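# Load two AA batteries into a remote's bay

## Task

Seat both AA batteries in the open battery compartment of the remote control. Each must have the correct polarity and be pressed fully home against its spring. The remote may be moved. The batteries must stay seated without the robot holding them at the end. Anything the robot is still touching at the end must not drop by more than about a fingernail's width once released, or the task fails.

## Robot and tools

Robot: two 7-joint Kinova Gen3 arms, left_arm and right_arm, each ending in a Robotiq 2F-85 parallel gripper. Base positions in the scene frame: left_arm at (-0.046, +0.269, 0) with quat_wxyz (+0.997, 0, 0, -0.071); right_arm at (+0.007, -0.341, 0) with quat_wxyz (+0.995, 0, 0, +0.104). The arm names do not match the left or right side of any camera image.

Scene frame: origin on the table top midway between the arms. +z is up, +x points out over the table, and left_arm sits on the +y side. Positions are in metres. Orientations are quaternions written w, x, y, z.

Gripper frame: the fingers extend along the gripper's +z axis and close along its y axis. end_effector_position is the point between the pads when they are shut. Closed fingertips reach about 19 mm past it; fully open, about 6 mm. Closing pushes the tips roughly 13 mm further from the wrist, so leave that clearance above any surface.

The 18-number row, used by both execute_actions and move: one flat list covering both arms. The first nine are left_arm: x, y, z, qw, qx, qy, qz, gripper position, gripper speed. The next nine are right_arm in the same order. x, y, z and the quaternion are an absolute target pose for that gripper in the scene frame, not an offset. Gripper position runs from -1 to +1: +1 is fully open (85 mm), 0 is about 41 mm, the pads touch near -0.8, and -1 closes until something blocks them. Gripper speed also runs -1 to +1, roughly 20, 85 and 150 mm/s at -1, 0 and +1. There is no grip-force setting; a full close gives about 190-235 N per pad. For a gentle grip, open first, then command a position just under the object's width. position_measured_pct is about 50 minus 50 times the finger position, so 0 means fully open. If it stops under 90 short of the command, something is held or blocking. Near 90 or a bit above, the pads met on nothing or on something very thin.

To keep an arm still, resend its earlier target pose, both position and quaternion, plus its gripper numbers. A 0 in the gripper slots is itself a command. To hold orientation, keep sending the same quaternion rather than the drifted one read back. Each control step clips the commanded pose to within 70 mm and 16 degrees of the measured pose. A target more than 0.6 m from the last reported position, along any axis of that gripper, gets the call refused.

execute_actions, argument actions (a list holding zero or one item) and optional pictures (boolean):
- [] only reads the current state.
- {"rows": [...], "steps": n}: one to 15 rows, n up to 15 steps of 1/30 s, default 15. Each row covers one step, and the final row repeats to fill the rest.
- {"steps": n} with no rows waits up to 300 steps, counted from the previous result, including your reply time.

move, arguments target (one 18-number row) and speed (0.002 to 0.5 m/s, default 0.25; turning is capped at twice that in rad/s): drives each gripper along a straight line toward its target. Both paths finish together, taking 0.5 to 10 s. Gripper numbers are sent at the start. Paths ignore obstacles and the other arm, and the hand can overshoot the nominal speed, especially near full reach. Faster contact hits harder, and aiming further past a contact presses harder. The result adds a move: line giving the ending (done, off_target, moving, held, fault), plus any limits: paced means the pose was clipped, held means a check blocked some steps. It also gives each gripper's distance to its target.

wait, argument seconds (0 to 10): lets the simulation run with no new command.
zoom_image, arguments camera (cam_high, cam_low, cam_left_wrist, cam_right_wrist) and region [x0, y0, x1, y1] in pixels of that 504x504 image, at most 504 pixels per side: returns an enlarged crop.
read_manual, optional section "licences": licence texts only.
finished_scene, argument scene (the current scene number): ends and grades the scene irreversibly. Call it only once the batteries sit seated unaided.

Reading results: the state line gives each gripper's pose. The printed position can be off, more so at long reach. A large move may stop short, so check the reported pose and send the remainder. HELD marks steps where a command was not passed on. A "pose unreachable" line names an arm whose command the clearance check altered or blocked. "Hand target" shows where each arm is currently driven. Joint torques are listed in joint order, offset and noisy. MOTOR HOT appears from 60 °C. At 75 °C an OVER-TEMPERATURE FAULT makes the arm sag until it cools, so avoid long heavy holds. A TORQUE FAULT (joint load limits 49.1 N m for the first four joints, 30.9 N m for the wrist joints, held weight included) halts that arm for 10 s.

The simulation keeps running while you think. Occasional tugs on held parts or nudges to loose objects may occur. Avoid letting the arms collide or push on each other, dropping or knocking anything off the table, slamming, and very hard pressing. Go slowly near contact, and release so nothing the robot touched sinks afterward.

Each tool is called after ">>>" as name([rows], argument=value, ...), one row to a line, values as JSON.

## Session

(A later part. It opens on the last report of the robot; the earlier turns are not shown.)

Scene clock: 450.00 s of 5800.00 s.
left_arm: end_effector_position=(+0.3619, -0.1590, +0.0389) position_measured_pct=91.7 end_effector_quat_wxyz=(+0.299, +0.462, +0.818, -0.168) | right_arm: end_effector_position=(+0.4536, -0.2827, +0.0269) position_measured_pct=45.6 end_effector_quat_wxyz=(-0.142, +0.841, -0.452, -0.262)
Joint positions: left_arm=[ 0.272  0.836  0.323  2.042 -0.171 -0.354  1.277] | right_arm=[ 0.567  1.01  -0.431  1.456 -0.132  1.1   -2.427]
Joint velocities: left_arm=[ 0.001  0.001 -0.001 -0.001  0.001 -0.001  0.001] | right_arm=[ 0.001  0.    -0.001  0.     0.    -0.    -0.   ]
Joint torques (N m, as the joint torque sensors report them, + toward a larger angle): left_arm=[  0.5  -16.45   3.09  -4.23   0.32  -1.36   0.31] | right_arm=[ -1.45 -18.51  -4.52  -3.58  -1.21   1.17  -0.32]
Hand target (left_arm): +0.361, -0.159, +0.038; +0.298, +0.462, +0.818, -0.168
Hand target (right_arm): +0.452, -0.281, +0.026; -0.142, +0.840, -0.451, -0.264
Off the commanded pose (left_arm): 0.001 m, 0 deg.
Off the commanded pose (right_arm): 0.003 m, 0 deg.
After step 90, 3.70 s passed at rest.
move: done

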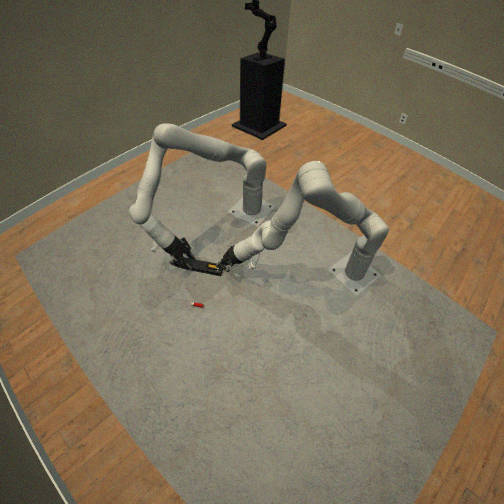

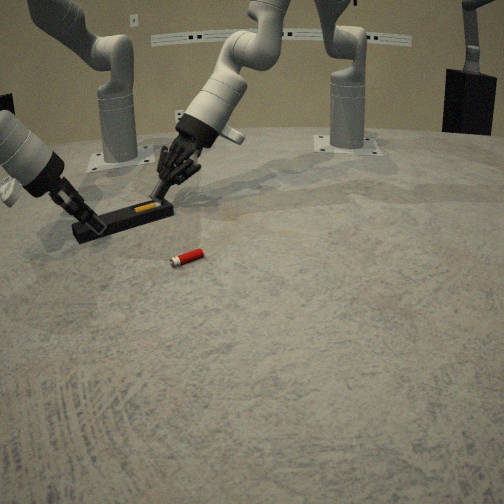

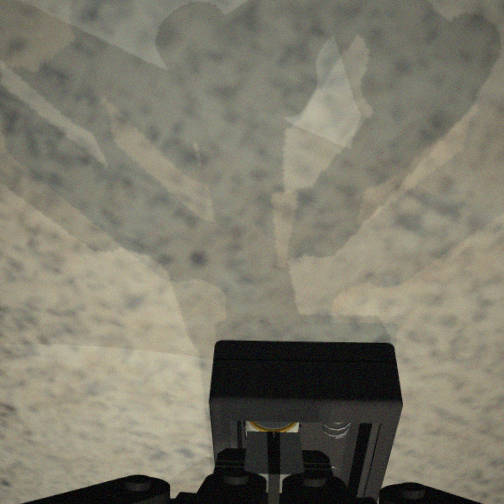

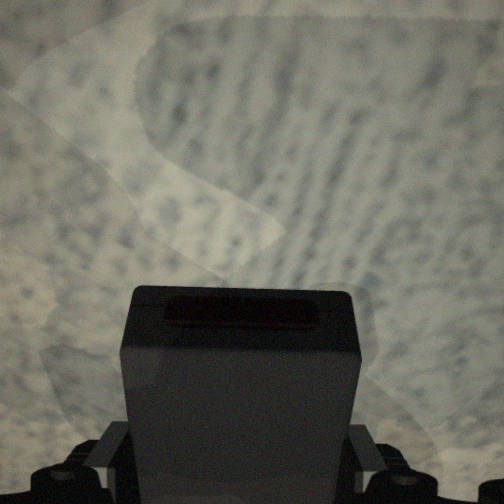

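>>> move(target=[0.350,-0.14,0.075,0.298,0.462,0.818,-0.168,1,0,0.452,-0.281,0.026,0.142,-0.840,0.451,0.264,-1,0], speed=0.08)

>>> move(target=[0.366,-0.149,0.027,0.298,0.462,0.818,-0.168,1,0,0.452,-0.281,0.026,0.142,-0.840,0.451,0.264,-1,0], speed=0.05)

Scene clock: 474.67 s of 5800.00 s.
left_arm: end_effector_position=(+0.3501, -0.1401, +0.0751) position_measured_pct=0.0 end_effector_quat_wxyz=(+0.298, +0.462, +0.818, -0.168) | right_arm: end_effector_position=(+0.4529, -0.2813, +0.0269) position_measured_pct=45.6 end_effector_quat_wxyz=(-0.143, +0.841, -0.451, -0.263)
Joint positions: left_arm=[ 0.217  0.729  0.365  2.109 -0.188 -0.306  1.297] | right_arm=[ 0.565  1.01  -0.432  1.457 -0.133  1.1   -2.427]
Joint velocities: left_arm=[ 0.    -0.001 -0.    -0.    -0.002  0.001  0.001] | right_arm=[ 0.     0.     0.001 -0.    -0.001  0.     0.   ]
Joint torques (N m, as the joint torque sensors report them, + toward a larger angle): left_arm=[  0.49 -15.91   2.96  -4.21   0.34  -1.83   0.21] | right_arm=[ -0.38 -18.95  -3.6   -4.34  -0.79   1.01  -0.03]
Hand target (left_arm): +0.350, -0.140, +0.075; +0.298, +0.462, +0.818, -0.168
Hand target (right_arm): +0.452, -0.281, +0.026; -0.142, +0.840, -0.451, -0.264
Off the commanded pose (left_arm): 0.000 m, 0 deg.
Off the commanded pose (right_arm): 0.001 m, 0 deg.
After step 90, 20.27 s passed at rest.
move: done

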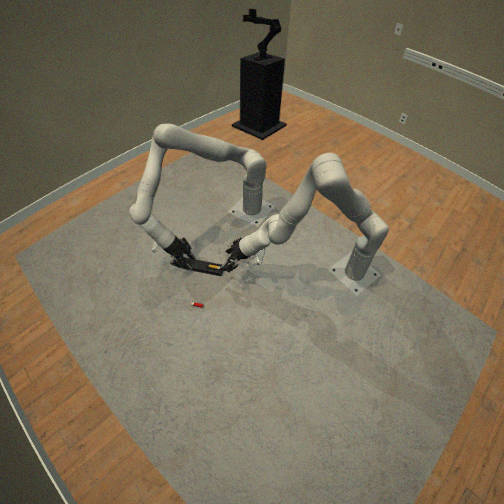

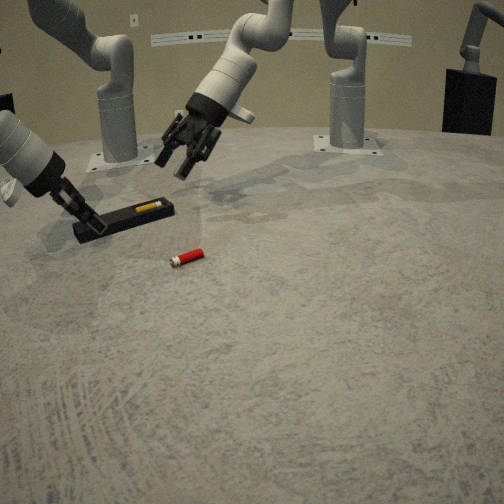

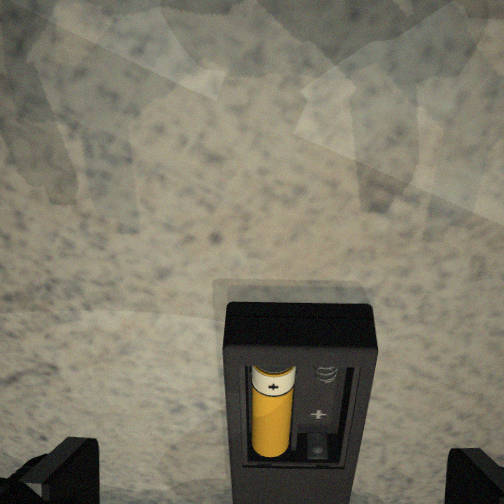

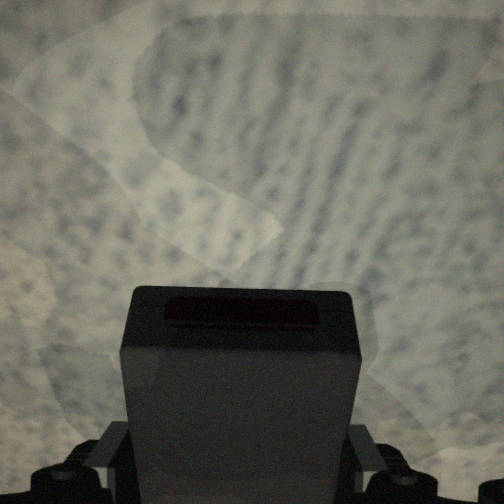

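Scene clock: 476.00 s of 5800.00 s.
left_arm: end_effector_position=(+0.3660, -0.1489, +0.0272) position_measured_pct=0.0 end_effector_quat_wxyz=(+0.298, +0.462, +0.818, -0.168) | right_arm: end_effector_position=(+0.4529, -0.2815, +0.0269) position_measured_pct=45.6 end_effector_quat_wxyz=(-0.143, +0.841, -0.452, -0.263)
Joint positions: left_arm=[ 0.243  0.865  0.324  2.051 -0.197 -0.382  1.269] | right_arm=[ 0.565  1.01  -0.431  1.457 -0.133  1.1   -2.427]
Joint velocities: left_arm=[ 0.001  0.007 -0.     0.    -0.001  0.001 -0.   ] | right_arm=[ 0.    -0.001  0.001  0.     0.    -0.     0.   ]
Joint torques (N m, as the joint torque sensors report them, + toward a larger angle): left_arm=[  0.21 -17.61   3.2   -3.91   0.19  -1.56   0.09] | right_arm=[ -0.77 -18.72  -3.91  -4.29  -0.84   1.07  -0.32]
Hand target (left_arm): +0.366, -0.149, +0.027; +0.298, +0.462, +0.818, -0.168
Hand target (right_arm): +0.452, -0.281, +0.026; -0.142, +0.840, -0.451, -0.264
Off the commanded pose (left_arm): 0.000 m, 0 deg.
Off the commanded pose (right_arm): 0.001 m, 0 deg.
move: done

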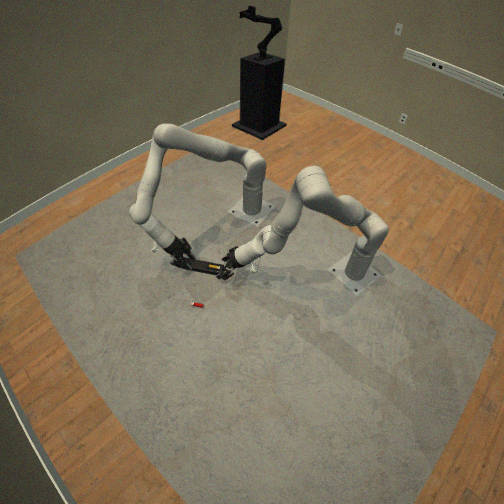

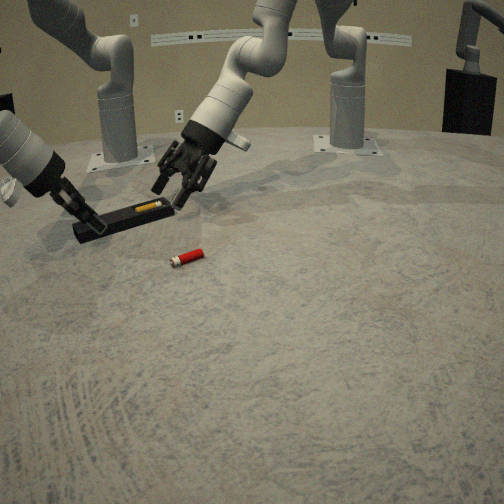

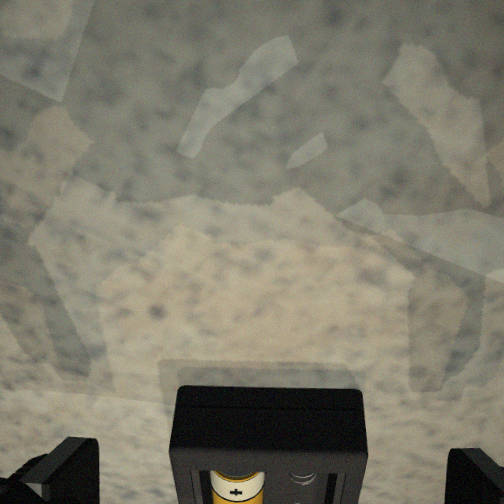

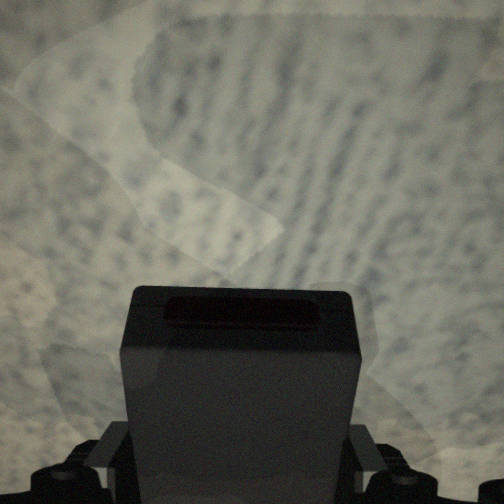

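>>> move(target=[0.370,-0.156,0.027,0.298,0.462,0.818,-0.168,1,0,0.452,-0.281,0.026,0.142,-0.840,0.451,0.264,0.6,0], speed=0.03)

>>> move(target=[0.370,-0.156,0.027,0.298,0.462,0.818,-0.168,-1,0,0.50,-0.34,0.12,0.142,-0.840,0.451,0.264,0.6,0], speed=0.15)

>>> move(target=[0.370,-0.156,0.027,0.298,0.462,0.818,-0.168,-1,0,0.57,-0.12,0.09,0,-0.881,0.473,0,0.3,0], speed=0.2)

Scene clock: 491.30 s of 5800.00 s.
left_arm: end_effector_position=(+0.3701, -0.1559, +0.0270) position_measured_pct=0.0 end_effector_quat_wxyz=(+0.298, +0.462, +0.818, -0.168) | right_arm: end_effector_position=(+0.4520, -0.2810, +0.0260) position_measured_pct=19.8 end_effector_quat_wxyz=(-0.142, +0.840, -0.451, -0.264)
Joint positions: left_arm=[ 0.253  0.871  0.324  2.025 -0.191 -0.363  1.271] | right_arm=[ 0.565  1.012 -0.431  1.458 -0.133  1.1   -2.427]
Joint velocities: left_arm=[ 0.001 -0.    -0.001 -0.002  0.     0.001 -0.002] | right_arm=[ 0.001 -0.    -0.    -0.    -0.     0.001  0.   ]
Joint torques (N m, as the joint torque sensors report them, + toward a larger angle): left_arm=[ -0.11 -17.78   3.31  -3.7    0.38  -1.83   0.11] | right_arm=[ -0.06 -20.29  -3.95  -5.2   -0.96   1.01   0.01]
Hand target (left_arm): +0.370, -0.156, +0.027; +0.298, +0.462, +0.818, -0.168
Hand target (right_arm): +0.452, -0.281, +0.026; -0.142, +0.840, -0.451, -0.264
Off the commanded pose (left_arm): 0.000 m, 0 deg.
Off the commanded pose (right_arm): 0.000 m, 0 deg.
After step 90, 11.60 s passed at rest.
move: done

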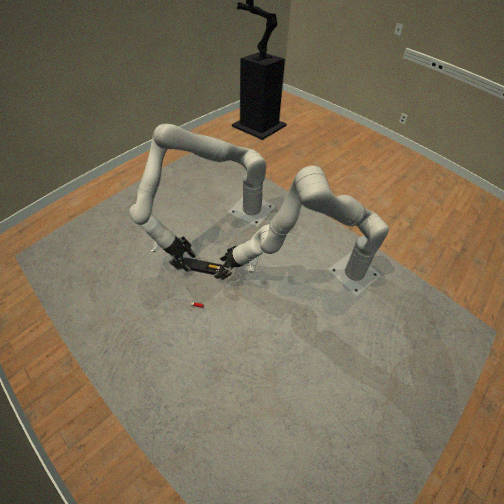

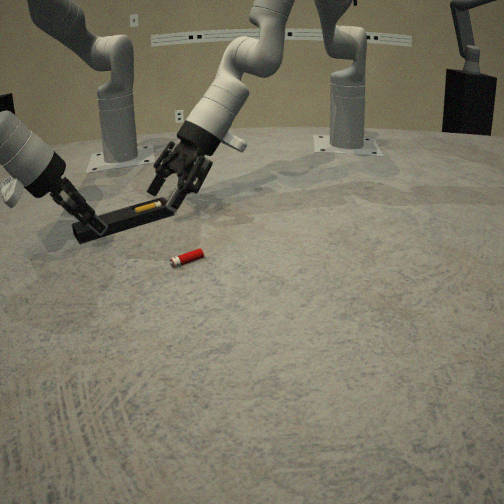

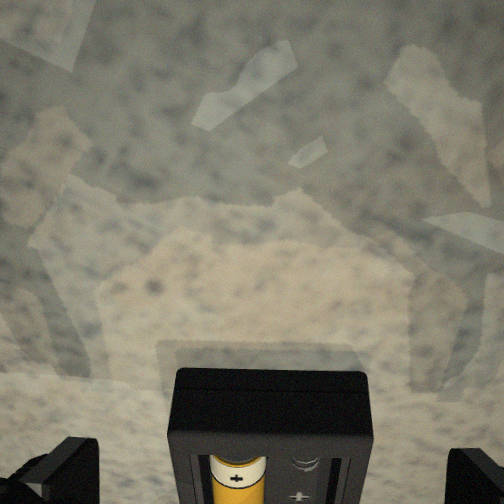

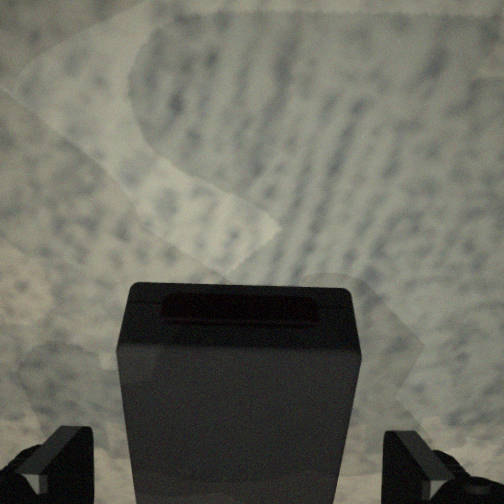

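Scene clock: 492.50 s of 5800.00 s.
left_arm: end_effector_position=(+0.3703, -0.1563, +0.0276) position_measured_pct=46.0 end_effector_quat_wxyz=(+0.299, +0.462, +0.818, -0.168) | right_arm: end_effector_position=(+0.5002, -0.3402, +0.1200) position_measured_pct=19.8 end_effector_quat_wxyz=(-0.142, +0.840, -0.452, -0.264)
Joint positions: left_arm=[ 0.253  0.87   0.324  2.025 -0.191 -0.364  1.271] | right_arm=[ 0.606  0.965 -0.418  1.158 -0.128  1.459 -2.436]
Joint velocities: left_arm=[-0.    -0.    -0.     0.     0.002  0.001 -0.002] | right_arm=[-0.001  0.004 -0.001 -0.004  0.001  0.004 -0.   ]
Joint torques (N m, as the joint torque sensors report them, + toward a larger angle): left_arm=[  0.46 -17.11   2.64  -3.72   0.3   -1.48   0.22] | right_arm=[ -0.2  -22.16  -3.4   -7.01  -1.1    1.04  -0.29]
Hand target (left_arm): +0.370, -0.156, +0.027; +0.298, +0.462, +0.818, -0.168
Hand target (right_arm): +0.500, -0.340, +0.120; -0.142, +0.840, -0.452, -0.264
Off the commanded pose (left_arm): 0.001 m, 0 deg.
Off the commanded pose (right_arm): 0.000 m, 0 deg.
move: done

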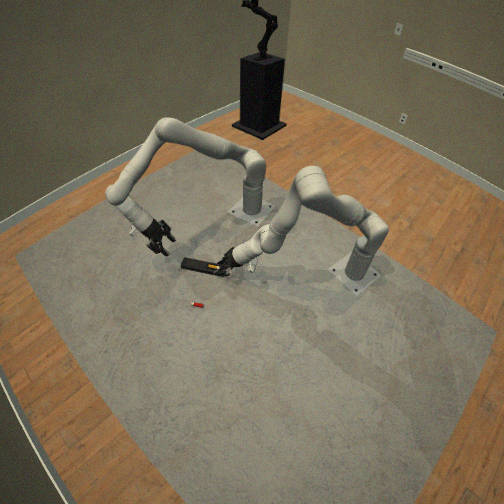

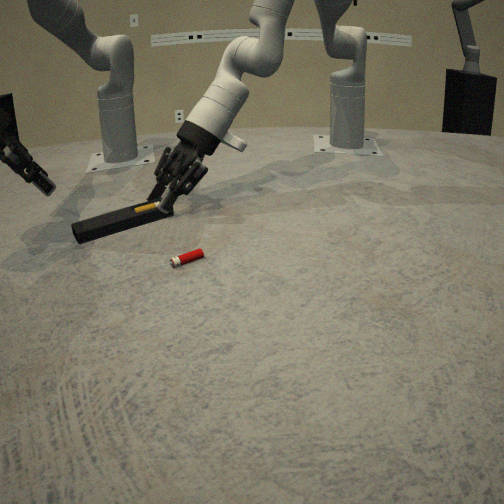

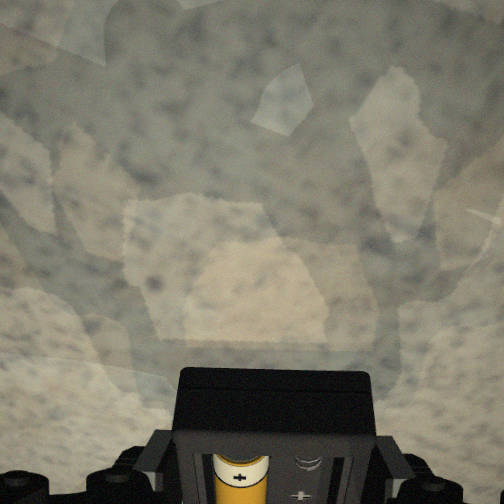

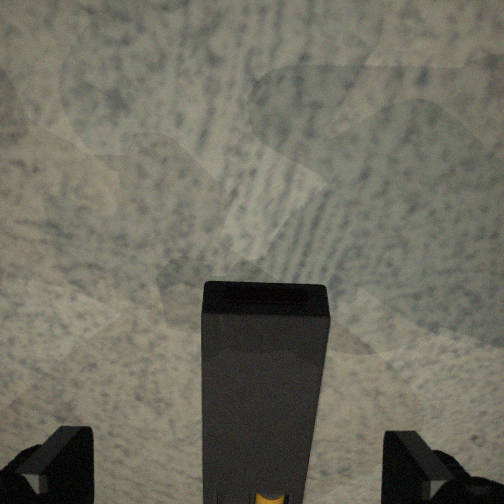

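Scene clock: 494.47 s of 5800.00 s.
left_arm: end_effector_position=(+0.3703, -0.1562, +0.0276) position_measured_pct=46.0 end_effector_quat_wxyz=(+0.299, +0.462, +0.818, -0.168) | right_arm: end_effector_position=(+0.5697, -0.1200, +0.0903) position_measured_pct=34.9 end_effector_quat_wxyz=(+0.000, +0.881, -0.473, -0.000)
Joint positions: left_arm=[ 0.253  0.87   0.324  2.025 -0.191 -0.364  1.271] | right_arm=[-0.108  0.898 -0.209  1.164  0.182  1.098 -3.088]
Joint velocities: left_arm=[ 0.    -0.002 -0.001  0.     0.002 -0.    -0.   ] | right_arm=[-0.014  0.008 -0.003 -0.005  0.002  0.004 -0.003]
Joint torques (N m, as the joint torque sensors report them, + toward a larger angle): left_arm=[  0.05 -16.87   2.85  -3.91   0.28  -1.58   0.16] | right_arm=[  0.25 -22.8   -0.74  -8.56  -0.01   0.11   0.  ]
Hand target (left_arm): +0.370, -0.156, +0.027; +0.298, +0.462, +0.818, -0.168
Hand target (right_arm): +0.569, -0.119, +0.090; +0.000, +0.881, -0.472, -0.001
Off the commanded pose (left_arm): 0.001 m, 0 deg.
Off the commanded pose (right_arm): 0.000 m, 0 deg.
move: done

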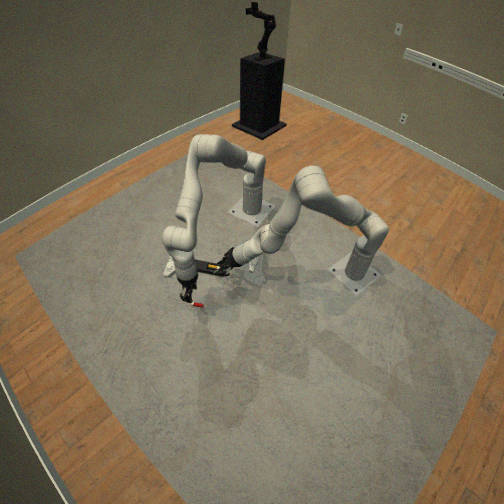

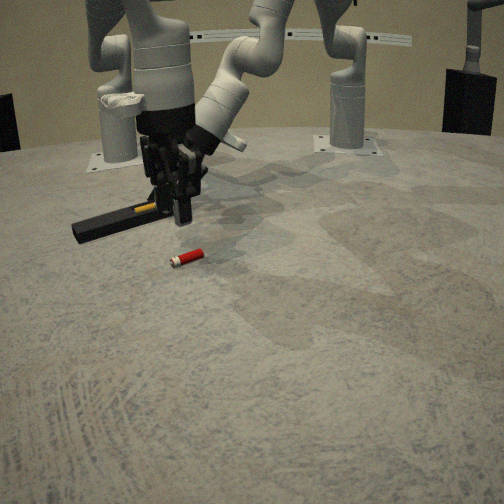

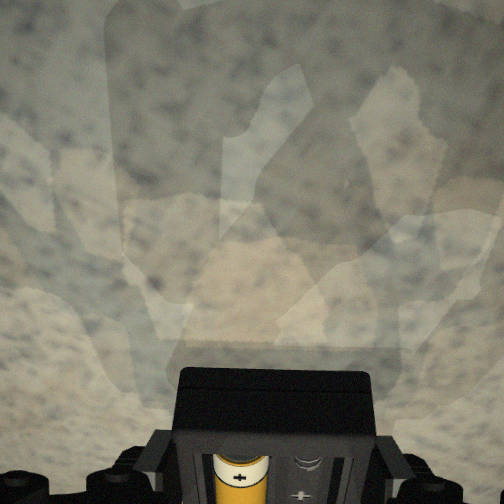

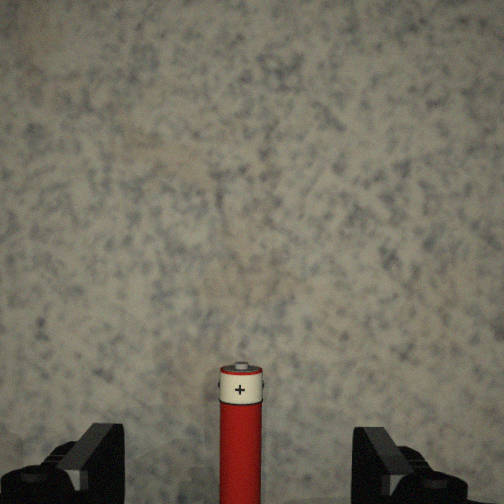

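>>> move(target=[0.370,-0.156,0.027,0.298,0.462,0.818,-0.168,-1,0,0.573,-0.125,0.024,0.049,-0.876,0.470,0.092,0.3,0], speed=0.08)

>>> move(target=[0.370,-0.156,0.027,0.298,0.462,0.818,-0.168,-1,0,0.573,-0.125,0.024,0.049,-0.876,0.470,0.092,-1,0])

>>> move(target=[0.370,-0.156,0.027,0.298,0.462,0.818,-0.168,-1,0,0.53,-0.2,0.1,0,-0.870,0.492,0,-1,0], speed=0.15)

>>> move(target=[0.402,-0.19,0.09,0,-0.870,0.492,0,-1,0,0.402,-0.19,0.09,0,-0.870,0.492,0,-1,0], speed=0.002)

Scene clock: 509.83 s of 5800.00 s.
left_arm: end_effector_position=(+0.3703, -0.1562, +0.0276) position_measured_pct=46.0 end_effector_quat_wxyz=(+0.299, +0.462, +0.818, -0.168) | right_arm: end_effector_position=(+0.5729, -0.1249, +0.0243) position_measured_pct=34.9 end_effector_quat_wxyz=(-0.049, +0.876, -0.470, -0.092)
Joint positions: left_arm=[ 0.253  0.87   0.324  2.025 -0.192 -0.363  1.272] | right_arm=[ 0.045  1.045 -0.313  1.118  0.077  1.055 -2.927]
Joint velocities: left_arm=[-0.     0.001 -0.    -0.     0.001  0.    -0.   ] | right_arm=[ 0.004  0.005  0.001 -0.002 -0.001 -0.     0.002]
Joint torques (N m, as the joint torque sensors report them, + toward a larger angle): left_arm=[ -0.1  -16.74   2.99  -3.85   0.53  -1.67  -0.08] | right_arm=[ -0.02 -23.77  -2.65  -7.59  -0.4    0.23  -0.02]
Hand target (left_arm): +0.370, -0.156, +0.027; +0.298, +0.462, +0.818, -0.168
Hand target (right_arm): +0.573, -0.125, +0.024; -0.049, +0.876, -0.470, -0.092
Off the commanded pose (left_arm): 0.001 m, 0 deg.
Off the commanded pose (right_arm): 0.000 m, 0 deg.
After step 90, 10.73 s passed at rest.
move: done

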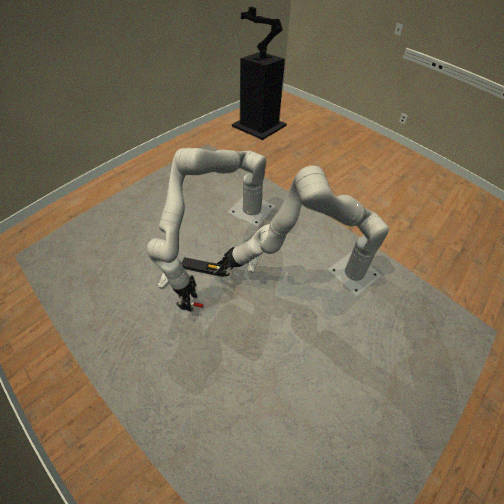

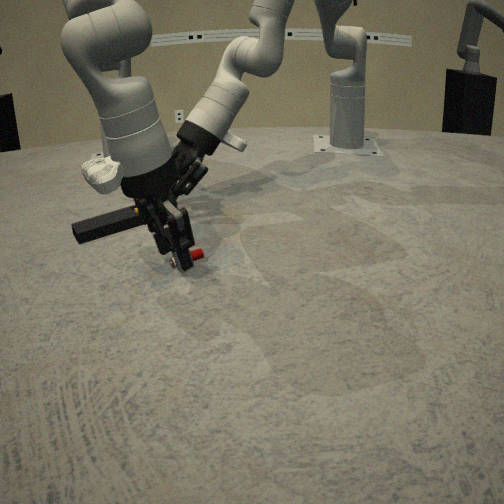

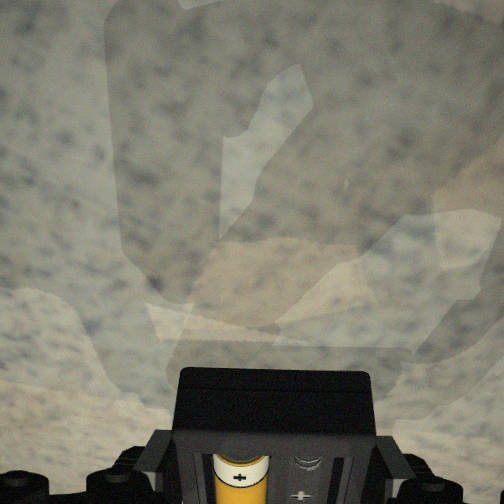

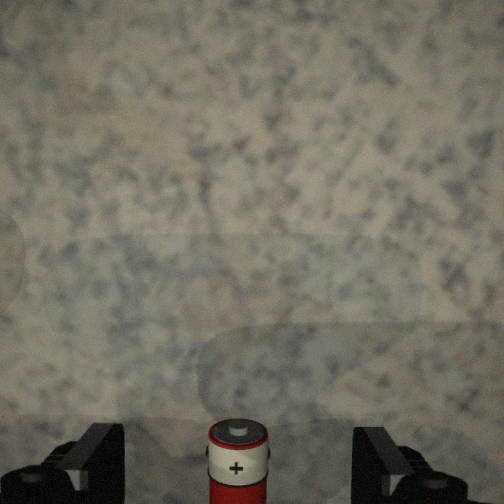

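Scene clock: 510.67 s of 5800.00 s.
left_arm: end_effector_position=(+0.3703, -0.1562, +0.0276) position_measured_pct=46.0 end_effector_quat_wxyz=(+0.299, +0.462, +0.818, -0.168) | right_arm: end_effector_position=(+0.5732, -0.1249, +0.0245) position_measured_pct=81.7 end_effector_quat_wxyz=(-0.049, +0.876, -0.470, -0.092)
Joint positions: left_arm=[ 0.253  0.87   0.324  2.025 -0.192 -0.364  1.272] | right_arm=[ 0.045  1.046 -0.312  1.116  0.077  1.057 -2.927]
Joint velocities: left_arm=[ 0.001  0.001 -0.    -0.     0.001 -0.     0.001] | right_arm=[ 0.001  0.001 -0.    -0.    -0.     0.     0.   ]
Joint torques (N m, as the joint torque sensors report them, + toward a larger angle): left_arm=[ -0.03 -16.72   2.81  -3.64   0.16  -1.44   0.09] | right_arm=[ -0.22 -23.24  -2.42  -7.61  -0.28   0.12  -0.32]
Hand target (left_arm): +0.370, -0.156, +0.027; +0.298, +0.462, +0.818, -0.168
Hand target (right_arm): +0.573, -0.125, +0.024; -0.049, +0.876, -0.470, -0.092
Off the commanded pose (left_arm): 0.001 m, 0 deg.
Off the commanded pose (right_arm): 0.001 m, 0 deg.
move: done

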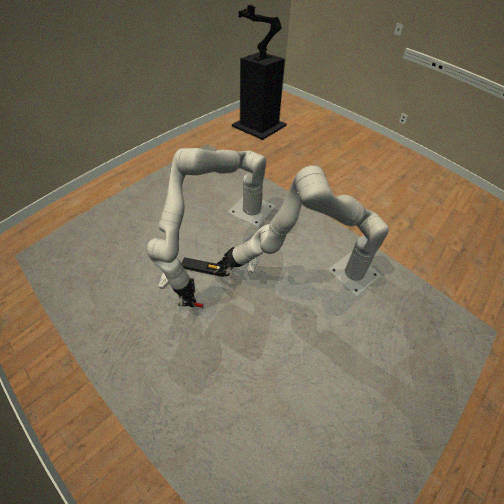

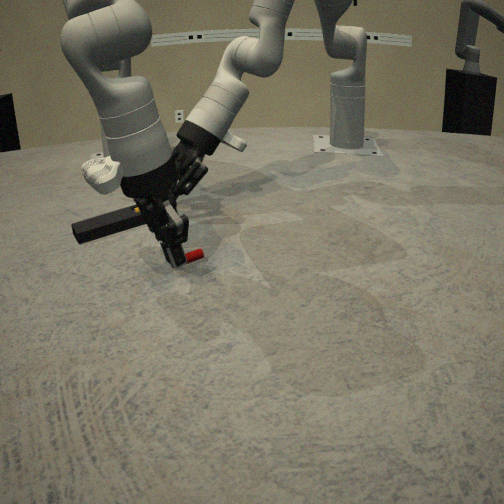

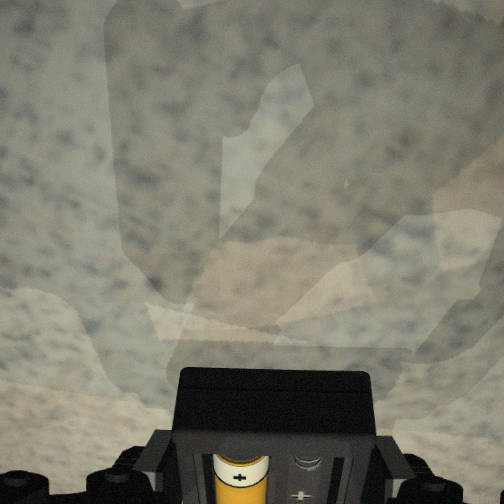

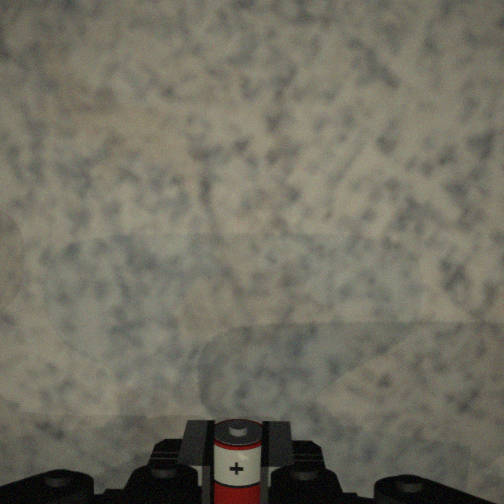

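Scene clock: 511.87 s of 5800.00 s.
left_arm: end_effector_position=(+0.3703, -0.1561, +0.0276) position_measured_pct=46.0 end_effector_quat_wxyz=(+0.299, +0.462, +0.818, -0.168) | right_arm: end_effector_position=(+0.5303, -0.2000, +0.0997) position_measured_pct=81.7 end_effector_quat_wxyz=(+0.001, +0.871, -0.492, -0.000)
Joint positions: left_arm=[ 0.253  0.87   0.324  2.025 -0.192 -0.363  1.272] | right_arm=[ 0.023  0.756 -0.217  1.437  0.181  0.97  -3.047]
Joint velocities: left_arm=[-0.    -0.    -0.001 -0.002  0.    -0.    -0.   ] | right_arm=[-0.001 -0.007 -0.001  0.002 -0.     0.    -0.001]
Joint torques (N m, as the joint torque sensors report them, + toward a larger angle): left_arm=[  0.07 -16.83   2.74  -3.82   0.39  -1.6   -0.16] | right_arm=[ -0.11 -20.27  -1.25  -7.6    0.28   0.23  -0.14]
Hand target (left_arm): +0.370, -0.156, +0.027; +0.298, +0.462, +0.818, -0.168
Hand target (right_arm): +0.530, -0.200, +0.100; +0.000, +0.871, -0.492, -0.000
Off the commanded pose (left_arm): 0.001 m, 0 deg.
Off the commanded pose (right_arm): 0.000 m, 0 deg.
move: done

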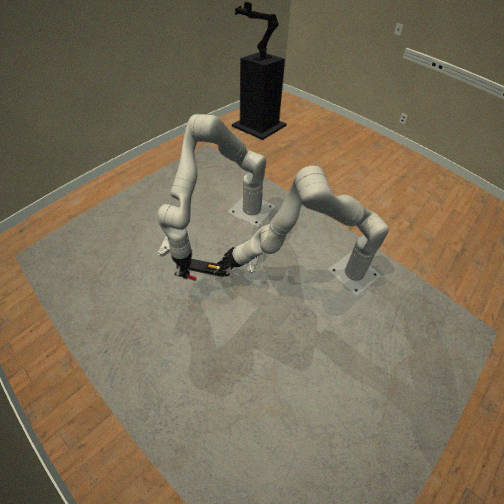

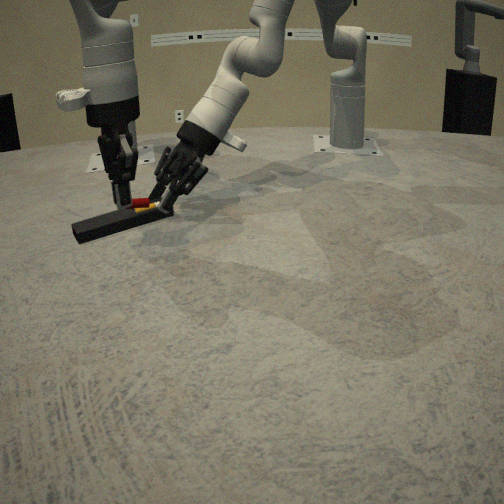

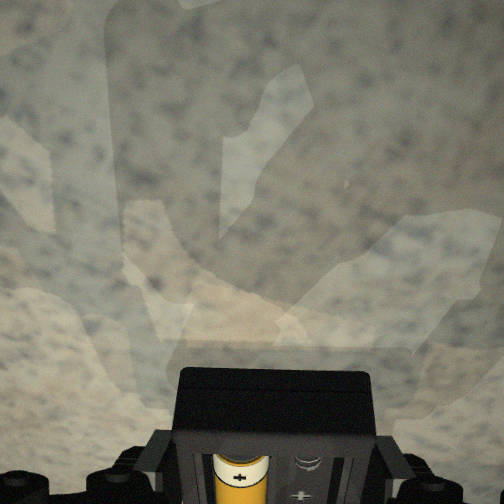

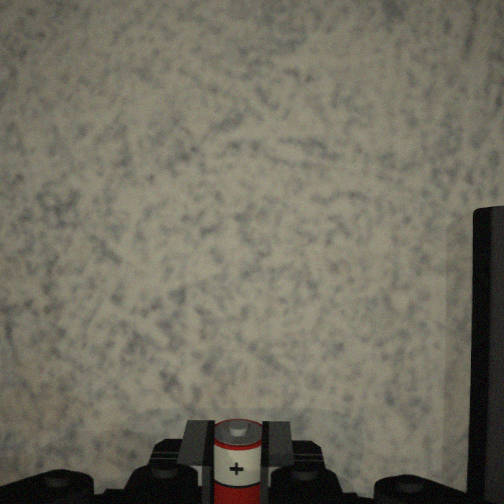

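Scene clock: 522.07 s of 5800.00 s.
left_arm: end_effector_position=(+0.3707, -0.1566, +0.0285) position_measured_pct=46.0 end_effector_quat_wxyz=(+0.299, +0.445, +0.828, -0.168) | right_arm: end_effector_position=(+0.5287, -0.1999, +0.0996) position_measured_pct=81.7 end_effector_quat_wxyz=(+0.001, +0.871, -0.492, -0.000)
Joint positions: left_arm=[ 0.271  0.865  0.313  2.027 -0.156 -0.37   1.29 ] | right_arm=[ 0.023  0.753 -0.218  1.444  0.181  0.966 -3.049]
Joint velocities: left_arm=[-0.001  0.     0.001  0.001  0.002  0.     0.001] | right_arm=[ 0. -0.  0.  0.  0. -0. -0.]
Joint torques (N m, as the joint torque sensors report them, + toward a larger angle): left_arm=[  0.   -18.18   2.99  -4.23   0.28  -1.87   0.21] | right_arm=[ -0.01 -20.39  -1.17  -7.9    0.25  -0.03  -0.12]
Hand target (left_arm): +0.371, -0.157, +0.028; +0.299, +0.445, +0.828, -0.168
Hand target (right_arm): +0.529, -0.200, +0.100; +0.001, +0.871, -0.492, -0.000
Off the commanded pose (left_arm): 0.077 m, 178 deg.
Off the commanded pose (right_arm): 0.127 m, 0 deg.
move: off_target (left_arm, right_arm; path cut at 10 s)

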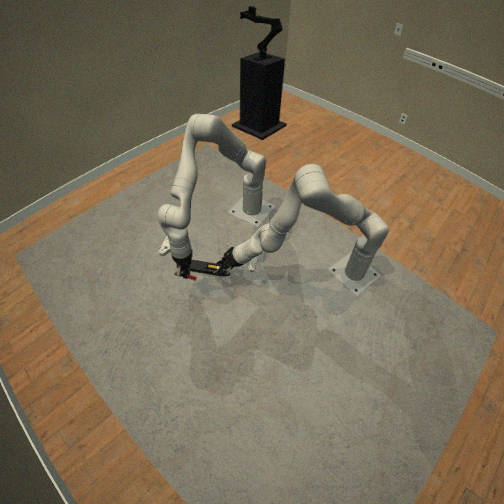

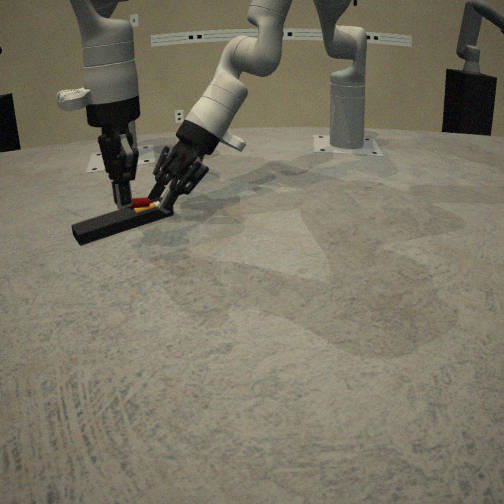

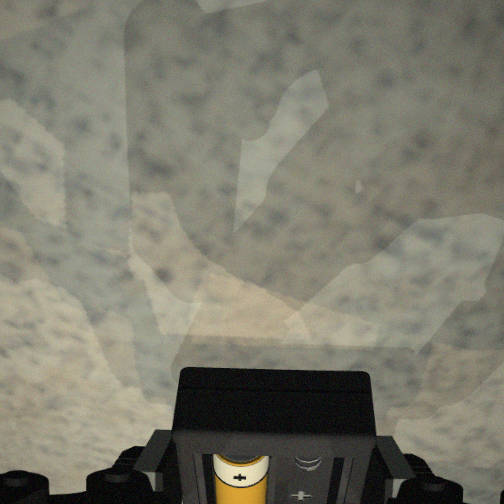

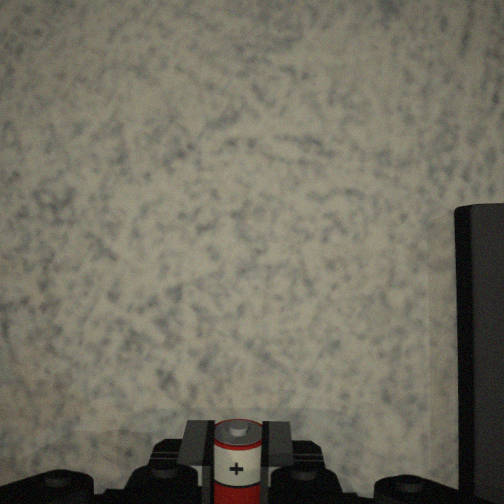

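>>> move(target=[0.3707,-0.1566,0.028,0.299,0.445,0.828,-0.168,-1,0,0.408,-0.197,0.085,0,-0.881,0.473,0,-1,0], speed=0.1)

Scene clock: 534.70 s of 5800.00 s.
left_arm: end_effector_position=(+0.3707, -0.1566, +0.0280) position_measured_pct=46.0 end_effector_quat_wxyz=(+0.299, +0.445, +0.827, -0.168) | right_arm: end_effector_position=(+0.4079, -0.1972, +0.0849) position_measured_pct=81.7 end_effector_quat_wxyz=(+0.000, +0.881, -0.473, -0.000)
Joint positions: left_arm=[ 0.271  0.866  0.312  2.028 -0.156 -0.372  1.289] | right_arm=[-0.029  0.578 -0.236  1.881  0.198  0.706 -3.144]
Joint velocities: left_arm=[ 0.     0.     0.    -0.001  0.001  0.    -0.001] | right_arm=[-0.002 -0.005 -0.     0.003  0.002 -0.002 -0.002]
Joint torques (N m, as the joint torque sensors report them, + toward a larger angle): left_arm=[ -0.17 -17.78   3.06  -4.18   0.41  -1.92   0.01] | right_arm=[ -0.35 -15.6   -0.88  -6.15   0.24   0.36  -0.14]
Hand target (left_arm): +0.371, -0.157, +0.028; +0.299, +0.445, +0.827, -0.168
Hand target (right_arm): +0.408, -0.197, +0.085; -0.000, +0.881, -0.473, -0.000
Off the commanded pose (left_arm): 0.000 m, 0 deg.
Off the commanded pose (right_arm): 0.000 m, 0 deg.
After step 90, 8.07 s passed at rest.
move: done

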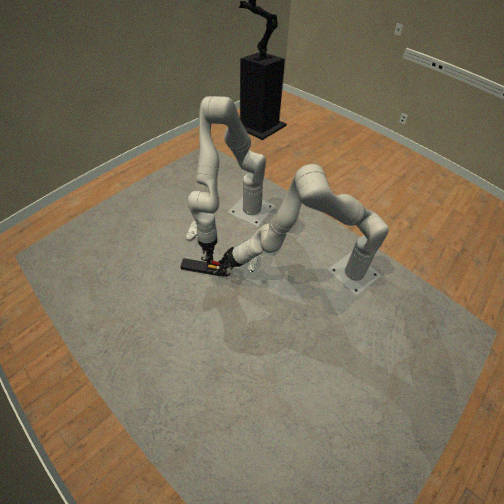

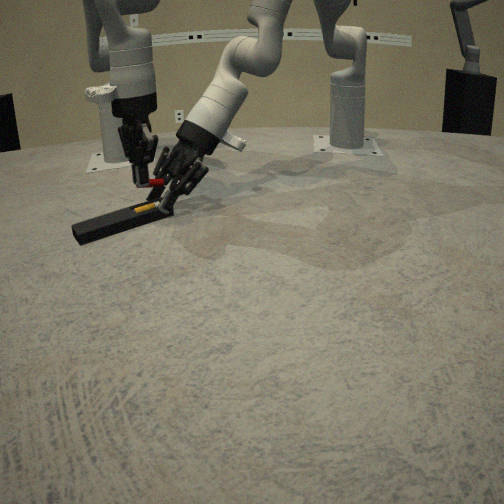

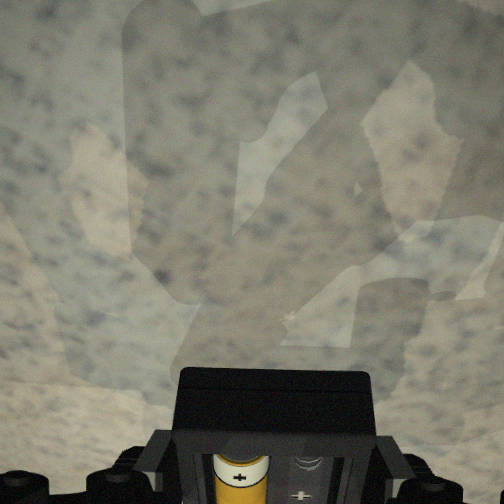

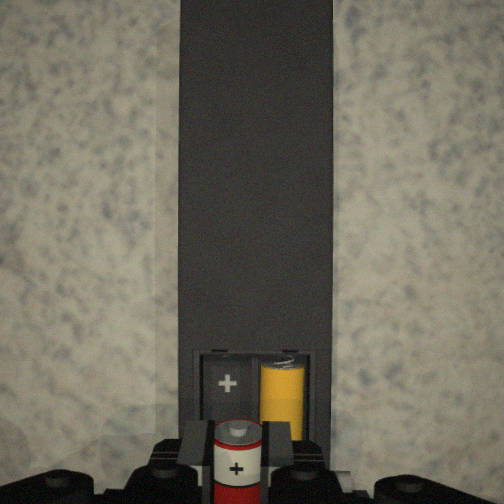

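>>> move(target=[0.3707,-0.1566,0.028,0.299,0.445,0.828,-0.168,-1,0,0.419,-0.2065,0.058,0,-0.881,0.473,0,-1,0], speed=0.03)

>>> zoom_image(camera="cam_low", region=[90,150,200,230])

Scene clock: 554.60 s of 5800.00 s.
left_arm: end_effector_position=(+0.3707, -0.1566, +0.0280) position_measured_pct=46.0 end_effector_quat_wxyz=(+0.299, +0.445, +0.827, -0.168) | right_arm: end_effector_position=(+0.4190, -0.2064, +0.0581) position_measured_pct=81.7 end_effector_quat_wxyz=(-0.000, +0.881, -0.473, +0.000)
Joint positions: left_arm=[ 0.271  0.866  0.312  2.028 -0.156 -0.372  1.289] | right_arm=[-0.014  0.641 -0.22   1.878  0.218  0.646 -3.131]
Joint velocities: left_arm=[ 0.002  0.001  0.     0.    -0.     0.    -0.001] | right_arm=[-0.001  0.005  0.001 -0.    -0.    -0.001  0.001]
Joint torques (N m, as the joint torque sensors report them, + toward a larger angle): left_arm=[ -0.02 -17.53   3.1   -3.79   0.41  -1.44   0.25] | right_arm=[  0.03 -16.92  -1.02  -5.76   0.1   -0.02  -0.24]
Hand target (left_arm): +0.371, -0.157, +0.028; +0.299, +0.445, +0.827, -0.168
Hand target (right_arm): +0.419, -0.206, +0.058; -0.000, +0.881, -0.473, -0.000
Off the commanded pose (left_arm): 0.000 m, 0 deg.
Off the commanded pose (right_arm): 0.000 m, 0 deg.
After step 90, 15.60 s passed at rest.
move: done

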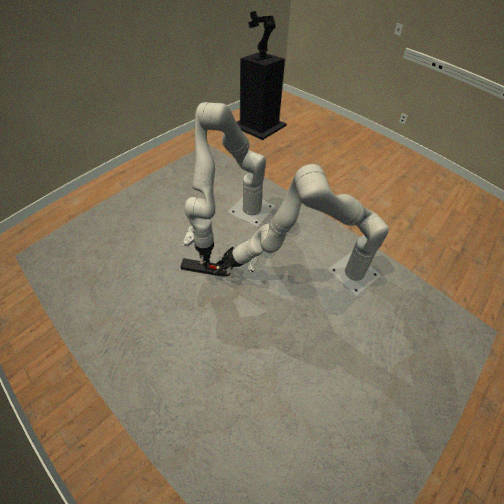

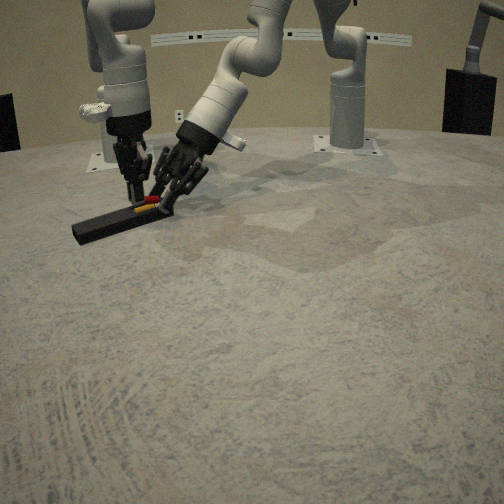

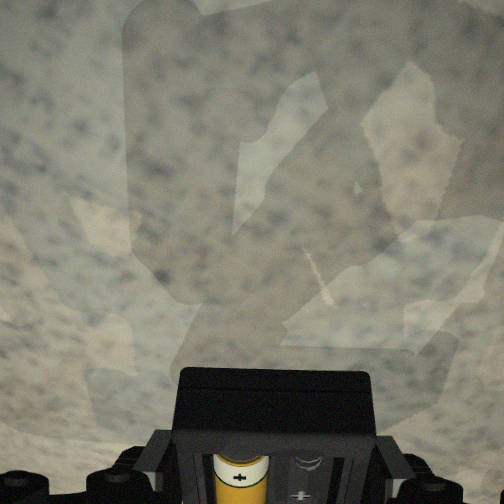

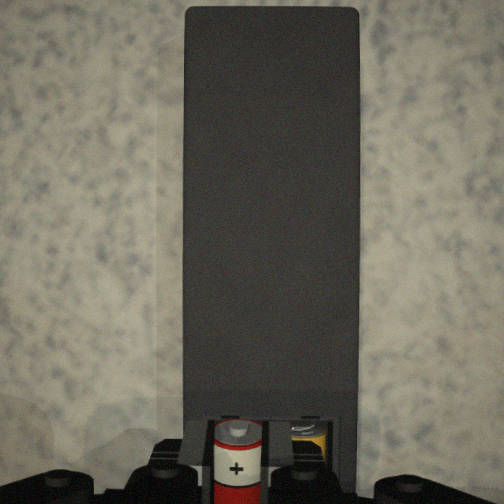

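Region (90, 150, 200, 230) of cam_low's 504x504 image, scaled by 4.582, with more detail than that image has; it fills the top 367 rows of this view, and the rest is white.

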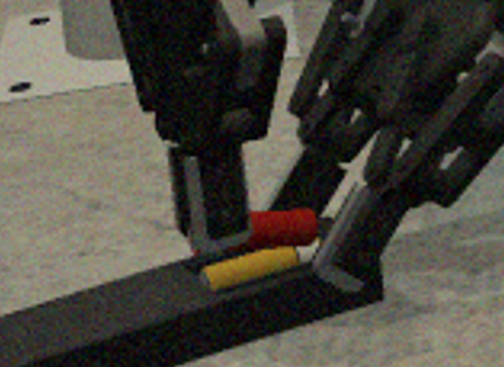

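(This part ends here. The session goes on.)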